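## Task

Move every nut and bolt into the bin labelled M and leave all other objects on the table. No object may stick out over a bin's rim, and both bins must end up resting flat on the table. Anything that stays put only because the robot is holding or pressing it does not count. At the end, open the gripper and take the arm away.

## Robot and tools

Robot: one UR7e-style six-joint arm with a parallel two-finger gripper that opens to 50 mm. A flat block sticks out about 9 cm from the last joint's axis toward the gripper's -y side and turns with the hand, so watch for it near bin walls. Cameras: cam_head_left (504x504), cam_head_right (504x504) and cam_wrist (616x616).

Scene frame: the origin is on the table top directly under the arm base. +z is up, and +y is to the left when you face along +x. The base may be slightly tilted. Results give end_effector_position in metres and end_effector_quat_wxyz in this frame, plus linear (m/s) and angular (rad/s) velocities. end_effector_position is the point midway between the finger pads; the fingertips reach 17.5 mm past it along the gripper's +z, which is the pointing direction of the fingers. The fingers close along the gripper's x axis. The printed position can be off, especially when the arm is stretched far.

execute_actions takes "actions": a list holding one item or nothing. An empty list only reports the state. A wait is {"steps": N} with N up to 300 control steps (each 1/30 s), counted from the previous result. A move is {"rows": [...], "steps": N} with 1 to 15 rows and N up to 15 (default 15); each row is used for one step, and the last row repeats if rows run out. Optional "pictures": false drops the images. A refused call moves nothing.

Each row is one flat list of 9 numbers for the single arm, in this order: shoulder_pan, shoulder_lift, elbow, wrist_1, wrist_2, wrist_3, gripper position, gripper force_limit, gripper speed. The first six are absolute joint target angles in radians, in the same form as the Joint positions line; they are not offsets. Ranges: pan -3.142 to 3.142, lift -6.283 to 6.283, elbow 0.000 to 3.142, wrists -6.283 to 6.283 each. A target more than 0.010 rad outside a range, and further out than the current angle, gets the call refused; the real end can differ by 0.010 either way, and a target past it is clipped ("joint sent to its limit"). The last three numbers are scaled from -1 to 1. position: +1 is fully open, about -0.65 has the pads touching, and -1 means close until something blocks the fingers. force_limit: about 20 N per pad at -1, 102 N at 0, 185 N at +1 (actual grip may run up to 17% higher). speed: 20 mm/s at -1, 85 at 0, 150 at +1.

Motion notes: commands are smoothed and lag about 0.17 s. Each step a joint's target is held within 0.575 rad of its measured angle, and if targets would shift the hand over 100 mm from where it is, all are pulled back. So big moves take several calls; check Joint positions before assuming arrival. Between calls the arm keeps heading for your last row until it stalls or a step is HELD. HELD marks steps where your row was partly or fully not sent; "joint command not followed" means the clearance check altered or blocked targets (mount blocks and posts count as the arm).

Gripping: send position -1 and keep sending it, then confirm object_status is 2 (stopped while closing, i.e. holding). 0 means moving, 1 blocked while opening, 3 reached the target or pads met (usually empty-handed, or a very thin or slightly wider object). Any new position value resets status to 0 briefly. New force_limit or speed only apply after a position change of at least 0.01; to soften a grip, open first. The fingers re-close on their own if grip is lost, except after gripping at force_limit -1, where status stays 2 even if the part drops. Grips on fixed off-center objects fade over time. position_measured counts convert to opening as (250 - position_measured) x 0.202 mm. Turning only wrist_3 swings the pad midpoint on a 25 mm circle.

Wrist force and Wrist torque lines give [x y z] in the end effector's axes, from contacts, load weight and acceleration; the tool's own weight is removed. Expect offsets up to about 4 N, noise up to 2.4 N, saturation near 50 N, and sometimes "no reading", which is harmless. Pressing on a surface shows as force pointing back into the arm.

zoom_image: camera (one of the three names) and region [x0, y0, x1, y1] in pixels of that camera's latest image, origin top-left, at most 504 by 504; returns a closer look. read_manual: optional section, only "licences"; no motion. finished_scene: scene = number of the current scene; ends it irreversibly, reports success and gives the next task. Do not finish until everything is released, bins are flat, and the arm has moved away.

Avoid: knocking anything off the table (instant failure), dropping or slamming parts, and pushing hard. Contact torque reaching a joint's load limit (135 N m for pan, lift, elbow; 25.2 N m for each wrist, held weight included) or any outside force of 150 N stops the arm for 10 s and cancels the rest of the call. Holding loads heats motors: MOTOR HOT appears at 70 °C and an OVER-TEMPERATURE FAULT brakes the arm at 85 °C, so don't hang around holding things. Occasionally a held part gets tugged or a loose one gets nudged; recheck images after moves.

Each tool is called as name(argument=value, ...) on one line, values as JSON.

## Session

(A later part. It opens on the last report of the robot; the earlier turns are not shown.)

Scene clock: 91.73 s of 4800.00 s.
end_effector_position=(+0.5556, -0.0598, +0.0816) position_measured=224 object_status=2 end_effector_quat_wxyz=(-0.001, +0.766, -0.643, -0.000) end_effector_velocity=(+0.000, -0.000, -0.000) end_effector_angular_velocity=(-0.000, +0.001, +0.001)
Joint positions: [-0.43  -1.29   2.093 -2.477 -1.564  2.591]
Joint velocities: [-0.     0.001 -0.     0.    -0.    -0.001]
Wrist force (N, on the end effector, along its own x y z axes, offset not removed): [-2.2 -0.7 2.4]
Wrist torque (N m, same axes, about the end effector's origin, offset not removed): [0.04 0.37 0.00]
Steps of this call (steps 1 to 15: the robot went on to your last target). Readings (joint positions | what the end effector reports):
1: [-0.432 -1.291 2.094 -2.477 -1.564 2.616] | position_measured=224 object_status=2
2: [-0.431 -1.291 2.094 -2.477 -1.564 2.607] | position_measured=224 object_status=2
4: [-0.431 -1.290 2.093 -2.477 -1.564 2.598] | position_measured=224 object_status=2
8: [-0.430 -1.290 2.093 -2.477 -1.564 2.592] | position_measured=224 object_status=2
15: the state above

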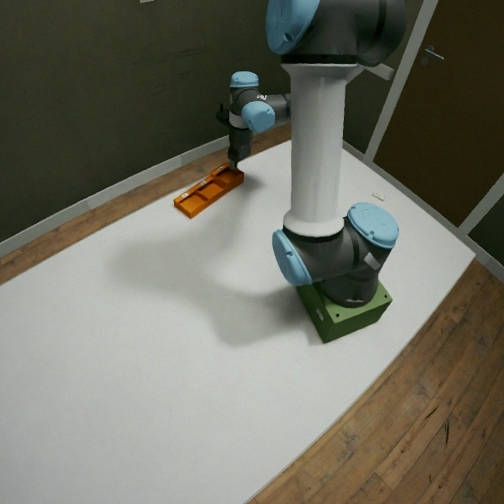

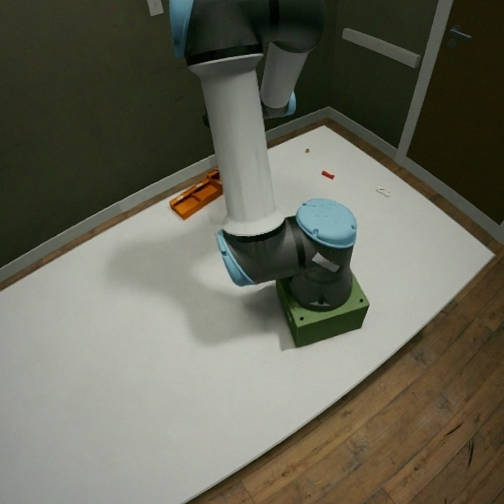

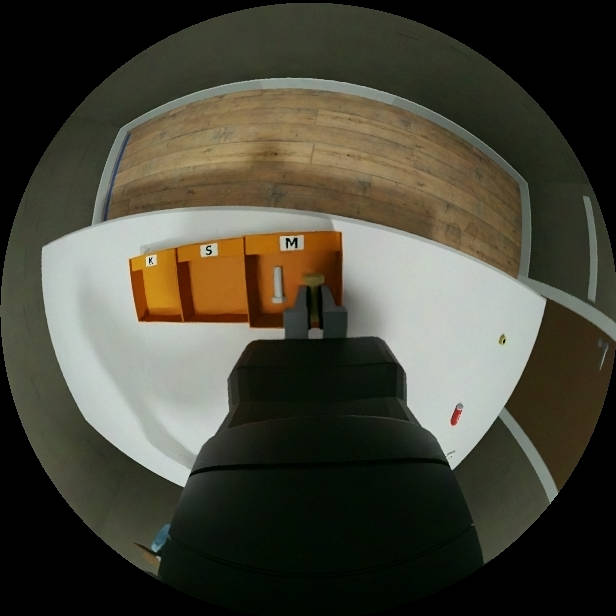

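execute_actions(actions=[{"rows":[[-0.43,-1.25,2.099,-2.523,-1.564,2.591,-1,-0.5,0],[-0.43,-1.25,2.099,-2.523,-1.564,2.591,-1,-0.5,0],[-0.43,-1.25,2.099,-2.523,-1.564,2.591,-1,-0.5,0],[-0.43,-1.208,2.106,-2.572,-1.564,2.591,-1,-0.5,0],[-0.43,-1.208,2.106,-2.572,-1.564,2.591,-1,-0.5,0],[-0.43,-1.208,2.106,-2.572,-1.564,2.591,-1,-0.5,0],[-0.43,-1.163,2.112,-2.624,-1.564,2.591,-1,-0.5,0]]}], pictures=false)

execute_actions(actions=[{"rows":[[-0.43,-1.163,2.112,-2.624,-1.564,2.591,-1,-0.5,0],[-0.43,-1.163,2.112,-2.624,-1.564,2.591,-0.25,-0.5,0],[-0.43,-1.163,2.112,-2.624,-1.564,2.591,-0.25,-0.5,0],[-0.43,-1.163,2.112,-2.624,-1.564,2.591,-0.25,-0.5,0],[-0.43,-1.163,2.112,-2.624,-1.564,2.591,-0.25,-0.5,0],[-0.43,-1.163,2.112,-2.624,-1.564,2.591,-0.25,-0.5,0],[-0.43,-1.29,2.093,-2.477,-1.564,2.591,-0.25,-0.5,0]]}], pictures=false)

execute_actions(actions=[{"rows":[[-0.9325,-1.118,1.841,-2.381,-1.516,2.612,1,-0.5,0]]}], pictures=false)

execute_actions(actions=[{"steps":20}])

Scene clock: 102.87 s of 4800.00 s.
end_effector_position=(+0.5569, -0.0606, +0.0275) position_measured=224 object_status=2 end_effector_quat_wxyz=(-0.001, +0.766, -0.643, +0.000) end_effector_velocity=(-0.000, -0.000, -0.013) end_effector_angular_velocity=(-0.001, -0.001, +0.000)
Joint positions: [-0.43  -1.165  2.112 -2.621 -1.564  2.591]
Joint velocities: [-0.     0.031  0.005 -0.036 -0.    -0.001]
Wrist force (N, on the end effector, along its own x y z axes, offset not removed): [0.5 -0.9 3.2]
Wrist torque (N m, same axes, about the end effector's origin, offset not removed): [-0.08 -0.11 -0.06]
Steps of this call (steps 1 to 15: the robot went on to your last target; steps 16 to 90: nothing new was sent; then 7.63 s passed at rest; steps 91 to 105: all 15 steps of this action). Readings (joint positions | what the end effector reports):
91: [-0.430 -1.289 2.093 -2.477 -1.564 2.591] | position_measured=224 object_status=2
92: [-0.430 -1.282 2.094 -2.485 -1.564 2.591] | position_measured=224 object_status=2
94: [-0.430 -1.264 2.097 -2.506 -1.564 2.591] | position_measured=224 object_status=2
98: [-0.430 -1.212 2.105 -2.567 -1.564 2.591] | position_measured=224 object_status=2
105: the state above

Scene clock: 103.37 s of 4800.00 s.
end_effector_position=(+0.5560, -0.0599, +0.0788) position_measured=189 object_status=3 end_effector_quat_wxyz=(-0.001, +0.766, -0.643, +0.000) end_effector_velocity=(-0.005, +0.002, +0.037) end_effector_angular_velocity=(+0.003, +0.007, -0.000)
Joint positions: [-0.43  -1.284  2.094 -2.485 -1.564  2.591]
Joint velocities: [-0.    -0.087 -0.011  0.106  0.001  0.   ]
Wrist force (N, on the end effector, along its own x y z axes, offset not removed): [-2.3 0.2 1.7]
Wrist torque (N m, same axes, about the end effector's origin, offset not removed): [0.14 0.28 -0.10]
Steps of this call (steps 1 to 15: all 15 steps of this action). Readings (joint positions | what the end effector reports):
1: [-0.430 -1.165 2.112 -2.622 -1.564 2.591] | position_measured=224 object_status=2
2: [-0.430 -1.164 2.112 -2.623 -1.564 2.591] | position_measured=216 object_status=0
4: [-0.430 -1.163 2.112 -2.624 -1.564 2.591] | position_measured=192 object_status=0
8: [-0.430 -1.174 2.108 -2.613 -1.564 2.591] | position_measured=189 object_status=0
15: the state above

Scene clock: 103.87 s of 4800.00 s.
end_effector_position=(+0.5353, -0.3441, +0.0695) position_measured=3 object_status=0 end_effector_quat_wxyz=(+0.001, -0.597, +0.802, +0.002) end_effector_velocity=(-0.158, -0.435, -0.002) end_effector_angular_velocity=(-0.031, -0.013, -0.709)
Joint positions: [-0.879 -1.133  1.864 -2.39  -1.52   2.61 ]
Joint velocities: [-0.689  0.194 -0.299  0.108  0.051  0.023]
Wrist force (N, on the end effector, along its own x y z axes, offset not removed): [7.2 -1.3 2.8]
Wrist torque (N m, same axes, about the end effector's origin, offset not removed): [-0.16 -0.83 -0.26]
Steps of this call (steps 1 to 15: all 15 steps of this action). Readings (joint positions | what the end effector reports):
1: [-0.431 -1.285 2.093 -2.481 -1.564 2.591] | position_measured=182 object_status=0
2: [-0.441 -1.278 2.083 -2.474 -1.561 2.592] | position_measured=168 object_status=0
4: [-0.510 -1.251 2.044 -2.459 -1.553 2.596] | position_measured=140 object_status=0
8: [-0.651 -1.205 1.974 -2.432 -1.540 2.601] | position_measured=83 object_status=0
15: the state above

Scene clock: 104.53 s of 4800.00 s.
end_effector_position=(+0.5219, -0.3776, +0.0695) position_measured=3 object_status=3 end_effector_quat_wxyz=(+0.000, -0.575, +0.818, +0.000) end_effector_velocity=(+0.001, -0.001, +0.002) end_effector_angular_velocity=(-0.003, -0.002, +0.000)
Joint positions: [-0.932 -1.118  1.841 -2.381 -1.516  2.612]
Joint velocities: [-0.    -0.001 -0.002 -0.001 -0.     0.   ]
Wrist force (N, on the end effector, along its own x y z axes, offset not removed): [-1.6 -1.2 3.6]
Wrist torque (N m, same axes, about the end effector's origin, offset not removed): [-0.15 0.16 -0.20]
Steps of this call (steps 1 to 20: the robot went on to your last target). Readings (joint positions | what the end effector reports):
1: [-0.898 -1.128 1.856 -2.387 -1.519 2.611] | position_measured=3 object_status=0
2: [-0.910 -1.124 1.851 -2.385 -1.518 2.611] | position_measured=3 object_status=0
4: [-0.923 -1.121 1.845 -2.382 -1.517 2.612] | position_measured=3 object_status=0
8: [-0.931 -1.118 1.842 -2.381 -1.516 2.612] | position_measured=3 object_status=3
20: the state above

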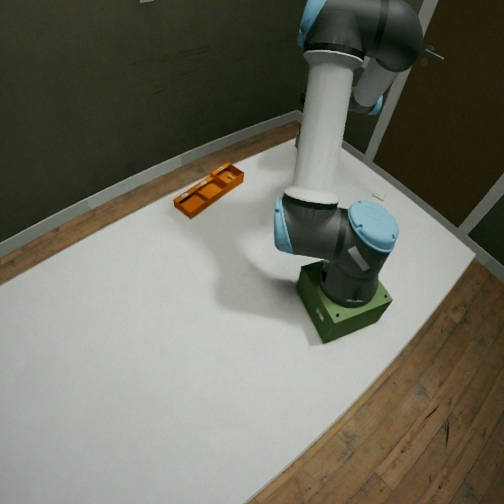

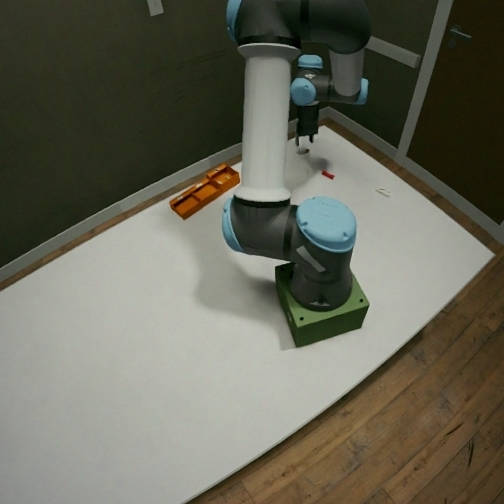

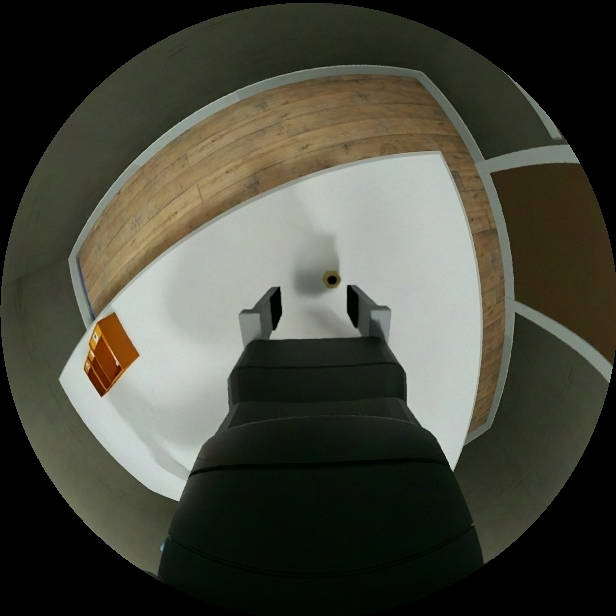

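zoom_image(camera="cam_wrist", region=[290, 250, 370, 310])

Region (290, 250, 370, 310) of cam_wrist's 616x616 image, scaled by 6.300, with more detail than that image has; it fills the top 378 rows of this view, and the rest is white.

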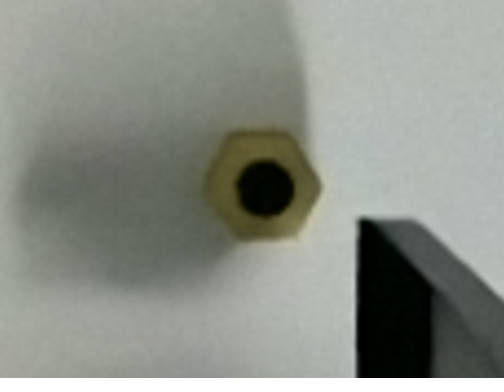

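execute_actions(actions=[{"rows":[[-0.964,-1.042,1.776,-2.389,-1.513,2.022,1,-0.5,0]]}], pictures=false)

execute_actions(actions=[{"rows":[[-0.964,-1.042,1.776,-2.389,-1.513,2.022,0.6,-0.5,0],[-0.964,-1.042,1.776,-2.389,-1.513,2.022,0.6,-0.5,0],[-0.962,-1.016,1.78,-2.42,-1.513,2.024,0.6,-0.5,0],[-0.962,-1.016,1.78,-2.42,-1.513,2.024,0.6,-0.5,0],[-0.962,-1.016,1.78,-2.42,-1.513,2.024,0.6,-0.5,0],[-0.961,-0.99,1.784,-2.45,-1.513,2.025,0.6,-0.5,0]]}])

Scene clock: 116.03 s of 4800.00 s.
end_effector_position=(+0.5250, -0.3980, +0.0494) position_measured=3 object_status=3 end_effector_quat_wxyz=(-0.001, +0.776, -0.631, -0.001) end_effector_velocity=(-0.000, +0.001, -0.001) end_effector_angular_velocity=(-0.001, -0.001, +0.106)
Joint positions: [-0.964 -1.042  1.776 -2.389 -1.513  2.03 ]
Joint velocities: [-0.001  0.003 -0.003 -0.002 -0.    -0.107]
Wrist force (N, on the end effector, along its own x y z axes, offset not removed): [-1.0 0.8 0.0]
Wrist torque (N m, same axes, about the end effector's origin, offset not removed): [0.06 0.07 -0.15]
Steps of this call (steps 1 to 15: the robot went on to your last target; steps 16 to 90: nothing new was sent; then 8.00 s passed at rest; steps 91 to 105: all 15 steps of this action). Readings (joint positions | what the end effector reports):
91: [-0.933 -1.117 1.840 -2.381 -1.516 2.612] | position_measured=3 object_status=3
92: [-0.939 -1.108 1.831 -2.383 -1.515 2.601] | position_measured=3 object_status=3
94: [-0.953 -1.073 1.801 -2.386 -1.514 2.513] | position_measured=3 object_status=3
98: [-0.962 -1.047 1.780 -2.388 -1.513 2.201] | position_measured=3 object_status=3
105: the state above

Scene clock: 116.53 s of 4800.00 s.
end_effector_position=(+0.5251, -0.3977, +0.0211) position_measured=63 object_status=3 end_effector_quat_wxyz=(-0.001, +0.778, -0.628, -0.000) end_effector_velocity=(-0.000, +0.000, -0.006) end_effector_angular_velocity=(-0.000, +0.000, +0.000)
Joint positions: [-0.961 -0.991  1.784 -2.449 -1.513  2.025]
Joint velocities: [ 0.001  0.011  0.002 -0.013 -0.     0.001]
Wrist force (N, on the end effector, along its own x y z axes, offset not removed): [-1.6 -0.2 2.6]
Wrist torque (N m, same axes, about the end effector's origin, offset not removed): [-0.03 0.28 -0.08]
Steps of this call (steps 1 to 15: all 15 steps of this action). Readings (joint positions | what the end effector reports):
1: [-0.964 -1.042 1.776 -2.389 -1.513 2.027] | position_measured=11 object_status=0
2: [-0.964 -1.042 1.776 -2.389 -1.513 2.025] | position_measured=25 object_status=0
4: [-0.964 -1.036 1.777 -2.396 -1.513 2.024] | position_measured=53 object_status=0
8: [-0.962 -1.008 1.781 -2.429 -1.513 2.024] | position_measured=63 object_status=0
15: the state above

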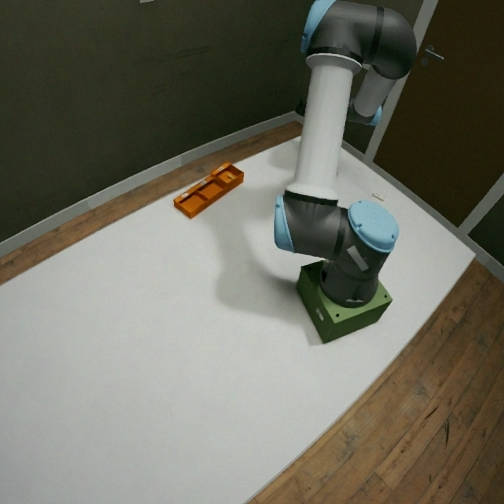

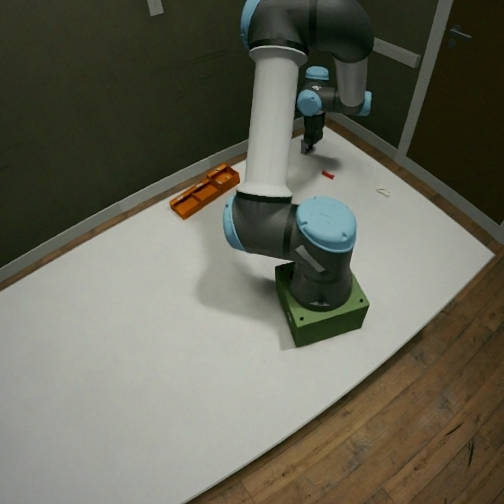

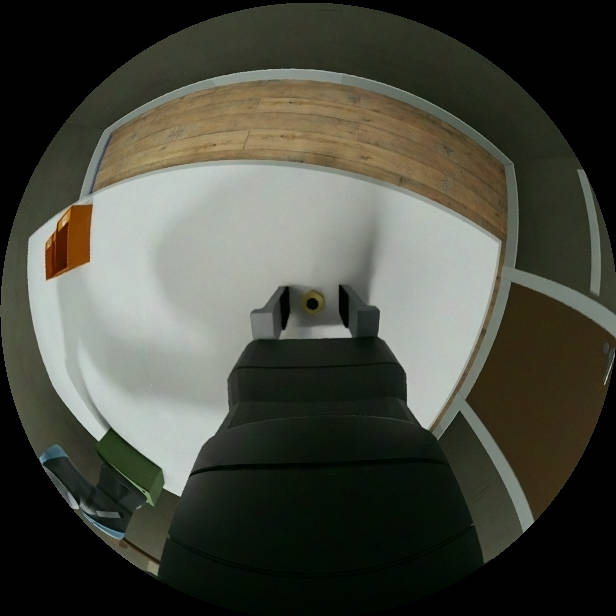

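execute_actions(actions=[{"rows":[[-0.961,-0.99,1.784,-2.45,-1.513,2.025,-1,-0.5,0]]}], pictures=false)

execute_actions(actions=[{"rows":[[-0.962,-1.016,1.78,-2.42,-1.513,2.024,-1,-0.5,0],[-0.962,-1.016,1.78,-2.42,-1.513,2.024,-1,-0.5,0],[-0.962,-1.016,1.78,-2.42,-1.513,2.024,-1,-0.5,0],[-0.964,-1.105,1.765,-2.316,-1.513,2.022,-1,-0.5,0]]}], pictures=false)

execute_actions(actions=[{"rows":[[-0.3945,-1.29,2.095,-2.479,-1.567,2.627,-1,-0.5,0]]}], pictures=false)

execute_actions(actions=[{"steps":25}])

Scene clock: 128.07 s of 4800.00 s.
end_effector_position=(+0.5251, -0.3976, +0.0206) position_measured=186 object_status=0 end_effector_quat_wxyz=(-0.001, +0.778, -0.628, -0.000) end_effector_velocity=(-0.000, +0.000, +0.000) end_effector_angular_velocity=(+0.001, +0.001, -0.001)
Joint positions: [-0.961 -0.99   1.784 -2.45  -1.513  2.025]
Joint velocities: [ 0.    -0.001  0.001  0.001 -0.     0.001]
Wrist force (N, on the end effector, along its own x y z axes, offset not removed): [-1.5 -1.2 4.2]
Wrist torque (N m, same axes, about the end effector's origin, offset not removed): [-0.05 0.31 0.01]
Steps of this call (steps 1 to 15: the robot went on to your last target; steps 16 to 90: nothing new was sent; then 8.03 s passed at rest; steps 91 to 105: all 15 steps of this action). Readings (joint positions | what the end effector reports):
91: [-0.961 -0.990 1.784 -2.450 -1.513 2.025] | position_measured=70 object_status=0
92: [-0.961 -0.990 1.784 -2.450 -1.513 2.025] | position_measured=84 object_status=0
94: [-0.961 -0.990 1.784 -2.450 -1.513 2.025] | position_measured=113 object_status=0
98: [-0.961 -0.990 1.784 -2.450 -1.513 2.025] | position_measured=169 object_status=0
105: the state above

Scene clock: 128.57 s of 4800.00 s.
end_effector_position=(+0.5255, -0.3954, +0.0840) position_measured=186 object_status=2 end_effector_quat_wxyz=(-0.001, +0.778, -0.628, -0.000) end_effector_velocity=(-0.000, +0.001, +0.008) end_effector_angular_velocity=(-0.000, +0.001, -0.000)
Joint positions: [-0.964 -1.104  1.765 -2.317 -1.513  2.022]
Joint velocities: [-0.    -0.015 -0.003  0.018 -0.001 -0.   ]
Wrist force (N, on the end effector, along its own x y z axes, offset not removed): [-0.6 1.3 2.1]
Wrist torque (N m, same axes, about the end effector's origin, offset not removed): [0.29 0.25 -0.06]
Steps of this call (steps 1 to 15: all 15 steps of this action). Readings (joint positions | what the end effector reports):
1: [-0.961 -0.990 1.784 -2.450 -1.513 2.025] | position_measured=186 object_status=2
2: [-0.961 -0.995 1.784 -2.444 -1.513 2.025] | position_measured=186 object_status=2
4: [-0.961 -1.007 1.781 -2.430 -1.513 2.025] | position_measured=186 object_status=2
8: [-0.963 -1.080 1.769 -2.348 -1.513 2.023] | position_measured=186 object_status=2
15: the state above

Scene clock: 129.07 s of 4800.00 s.
end_effector_position=(+0.5679, -0.1060, +0.0823) position_measured=186 object_status=2 end_effector_quat_wxyz=(-0.000, +0.769, -0.639, +0.001) end_effector_velocity=(-0.076, +0.640, -0.006) end_effector_angular_velocity=(+0.027, +0.000, -0.069)
Joint positions: [-0.504 -1.26   2.038 -2.453 -1.559  2.508]
Joint velocities: [ 1.057 -0.315  0.585 -0.27  -0.086  1.12 ]
Wrist force (N, on the end effector, along its own x y z axes, offset not removed): [-2.9 -0.4 3.4]
Wrist torque (N m, same axes, about the end effector's origin, offset not removed): [0.16 0.49 0.18]
Steps of this call (steps 1 to 15: all 15 steps of this action). Readings (joint positions | what the end effector reports):
1: [-0.963 -1.105 1.766 -2.317 -1.513 2.022] | position_measured=186 object_status=2
2: [-0.953 -1.113 1.776 -2.325 -1.516 2.033] | position_measured=186 object_status=2
4: [-0.887 -1.137 1.817 -2.345 -1.523 2.100] | position_measured=186 object_status=2
8: [-0.751 -1.181 1.896 -2.384 -1.536 2.244] | position_measured=186 object_status=2
15: the state above

Scene clock: 129.90 s of 4800.00 s.
end_effector_position=(+0.5568, -0.0415, +0.0815) position_measured=186 object_status=2 end_effector_quat_wxyz=(-0.001, +0.766, -0.643, -0.000) end_effector_velocity=(+0.001, -0.000, +0.001) end_effector_angular_velocity=(-0.000, -0.002, -0.000)
Joint positions: [-0.395 -1.29   2.095 -2.479 -1.567  2.627]
Joint velocities: [ 0.    -0.001 -0.    -0.     0.     0.001]
Wrist force (N, on the end effector, along its own x y z axes, offset not removed): [-1.8 -0.5 3.7]
Wrist torque (N m, same axes, about the end effector's origin, offset not removed): [0.09 0.18 -0.09]
Steps of this call (steps 1 to 25: the robot went on to your last target). Readings (joint positions | what the end effector reports):
1: [-0.471 -1.270 2.056 -2.461 -1.561 2.544] | position_measured=186 object_status=2
2: [-0.445 -1.277 2.069 -2.467 -1.563 2.572] | position_measured=186 object_status=2
4: [-0.415 -1.284 2.084 -2.474 -1.565 2.604] | position_measured=186 object_status=2
8: [-0.398 -1.289 2.093 -2.478 -1.567 2.623] | position_measured=186 object_status=2
25: the state above

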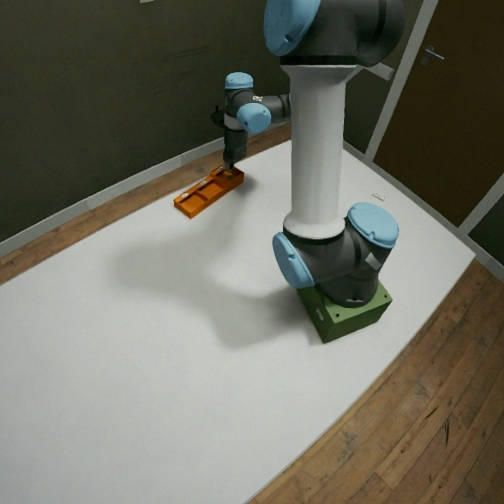

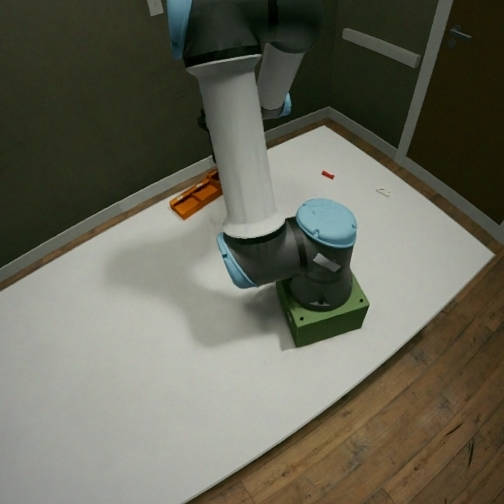

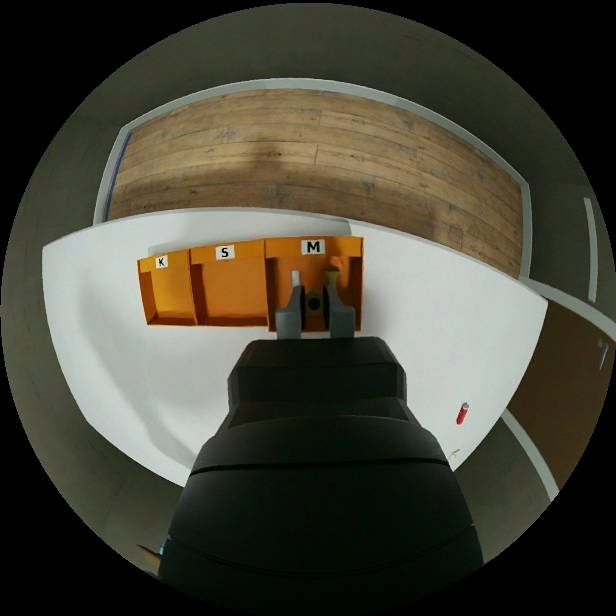

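execute_actions(actions=[{"rows":[[-0.3945,-1.25,2.101,-2.525,-1.567,2.627,-1,-0.5,0],[-0.3945,-1.25,2.101,-2.525,-1.567,2.627,-1,-0.5,0],[-0.3945,-1.25,2.101,-2.525,-1.567,2.627,-1,-0.5,0],[-0.3945,-1.21,2.108,-2.572,-1.567,2.627,-1,-0.5,0],[-0.3945,-1.21,2.108,-2.572,-1.567,2.627,-1,-0.5,0],[-0.3945,-1.21,2.108,-2.572,-1.567,2.627,-1,-0.5,0],[-0.3945,-1.173,2.113,-2.614,-1.567,2.627,-1,-0.5,0]]}], pictures=false)

execute_actions(actions=[{"rows":[[-0.3945,-1.173,2.113,-2.614,-1.567,2.627,-1,-0.5,0],[-0.3945,-1.173,2.113,-2.614,-1.567,2.627,-0.05,-0.5,0],[-0.3945,-1.173,2.113,-2.614,-1.567,2.627,-0.05,-0.5,0],[-0.3945,-1.173,2.113,-2.614,-1.567,2.627,-0.05,-0.5,0],[-0.3945,-1.173,2.113,-2.614,-1.567,2.627,-0.05,-0.5,0],[-0.3945,-1.173,2.113,-2.614,-1.567,2.627,-0.05,-0.5,0],[-0.3945,-1.29,2.095,-2.479,-1.567,2.627,-0.05,-0.5,0]]}], pictures=false)

execute_actions(actions=[{"rows":[[-0.3945,-1.45,2.12,-2.344,-1.567,2.627,1,-0.5,0]]}])

Scene clock: 140.97 s of 4800.00 s.
end_effector_position=(+0.5578, -0.0419, +0.0314) position_measured=186 object_status=2 end_effector_quat_wxyz=(-0.001, +0.766, -0.643, -0.000) end_effector_velocity=(-0.000, +0.000, -0.011) end_effector_angular_velocity=(+0.000, -0.000, -0.001)
Joint positions: [-0.394 -1.175  2.113 -2.612 -1.567  2.627]
Joint velocities: [-0.     0.026  0.004 -0.03   0.     0.001]
Wrist force (N, on the end effector, along its own x y z axes, offset not removed): [-0.4 2.7 1.1]
Wrist torque (N m, same axes, about the end effector's origin, offset not removed): [0.50 0.15 -0.21]
Steps of this call (steps 1 to 15: the robot went on to your last target; steps 16 to 90: nothing new was sent; then 7.57 s passed at rest; steps 91 to 105: all 15 steps of this action). Readings (joint positions | what the end effector reports):
91: [-0.394 -1.289 2.095 -2.480 -1.567 2.627] | position_measured=186 object_status=2
92: [-0.394 -1.282 2.096 -2.488 -1.567 2.627] | position_measured=186 object_status=2
94: [-0.394 -1.264 2.099 -2.509 -1.567 2.627] | position_measured=186 object_status=2
98: [-0.394 -1.215 2.107 -2.566 -1.567 2.627] | position_measured=186 object_status=2
105: the state above

Scene clock: 141.47 s of 4800.00 s.
end_effector_position=(+0.5571, -0.0416, +0.0790) position_measured=160 object_status=3 end_effector_quat_wxyz=(-0.001, +0.766, -0.643, -0.000) end_effector_velocity=(-0.005, +0.002, +0.032) end_effector_angular_velocity=(+0.003, +0.007, -0.001)
Joint positions: [-0.394 -1.284  2.096 -2.486 -1.567  2.627]
Joint velocities: [ 0.    -0.076 -0.01   0.094  0.     0.001]
Wrist force (N, on the end effector, along its own x y z axes, offset not removed): [-0.2 -2.4 1.3]
Wrist torque (N m, same axes, about the end effector's origin, offset not removed): [-0.42 0.07 -0.04]
Steps of this call (steps 1 to 15: all 15 steps of this action). Readings (joint positions | what the end effector reports):
1: [-0.394 -1.174 2.113 -2.613 -1.567 2.627] | position_measured=186 object_status=2
2: [-0.394 -1.174 2.113 -2.613 -1.567 2.627] | position_measured=179 object_status=0
4: [-0.394 -1.173 2.113 -2.614 -1.567 2.627] | position_measured=160 object_status=0
8: [-0.394 -1.184 2.109 -2.603 -1.567 2.627] | position_measured=160 object_status=0
15: the state above

Scene clock: 141.97 s of 4800.00 s.
end_effector_position=(+0.5329, -0.0329, +0.1369) position_measured=3 object_status=0 end_effector_quat_wxyz=(-0.001, +0.766, -0.643, -0.000) end_effector_velocity=(-0.002, +0.001, +0.003) end_effector_angular_velocity=(+0.000, -0.000, +0.001)
Joint positions: [-0.394 -1.449  2.12  -2.344 -1.567  2.627]
Joint velocities: [-0.    -0.009  0.002  0.007  0.    -0.001]
Wrist force (N, on the end effector, along its own x y z axes, offset not removed): [-0.4 -2.4 1.6]
Wrist torque (N m, same axes, about the end effector's origin, offset not removed): [-0.17 0.00 -0.03]
Steps of this call (steps 1 to 15: all 15 steps of this action). Readings (joint positions | what the end effector reports):
1: [-0.394 -1.287 2.096 -2.483 -1.567 2.627] | position_measured=152 object_status=0
2: [-0.394 -1.299 2.101 -2.470 -1.567 2.627] | position_measured=138 object_status=0
4: [-0.394 -1.367 2.111 -2.410 -1.567 2.627] | position_measured=110 object_status=0
8: [-0.394 -1.436 2.118 -2.355 -1.567 2.627] | position_measured=54 object_status=0
15: the state above

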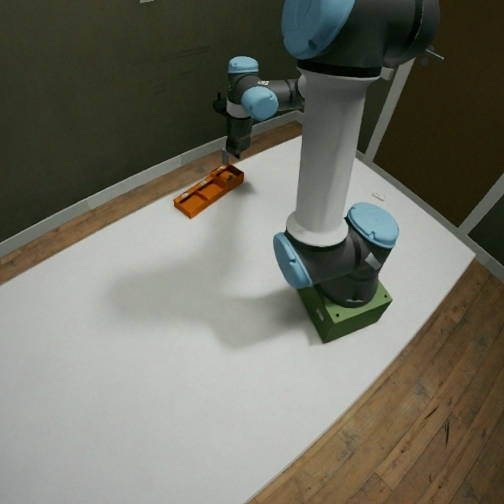

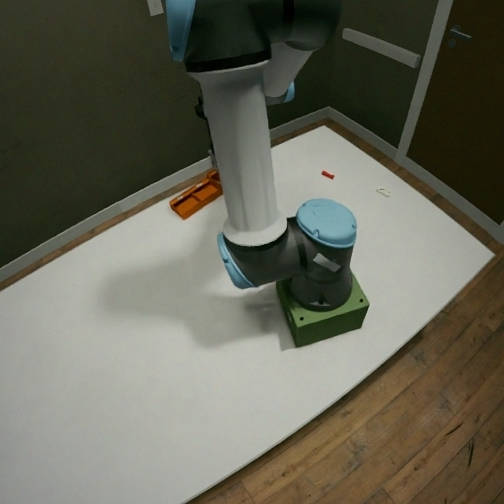

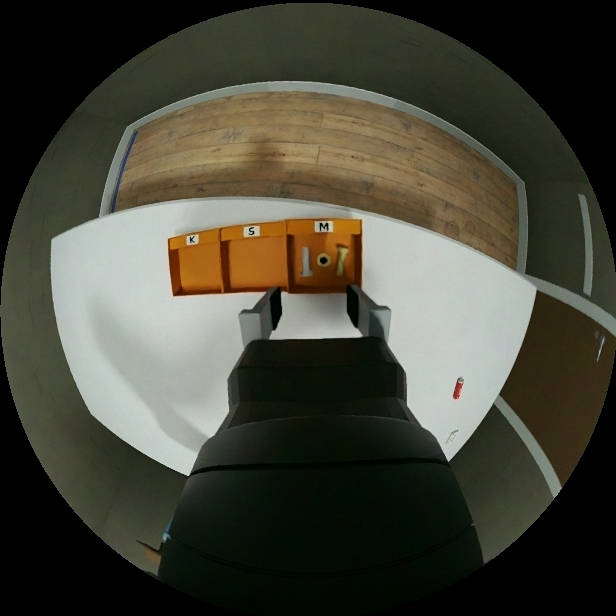

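finished_scene(scene=2)

The scene is finished: the task was done.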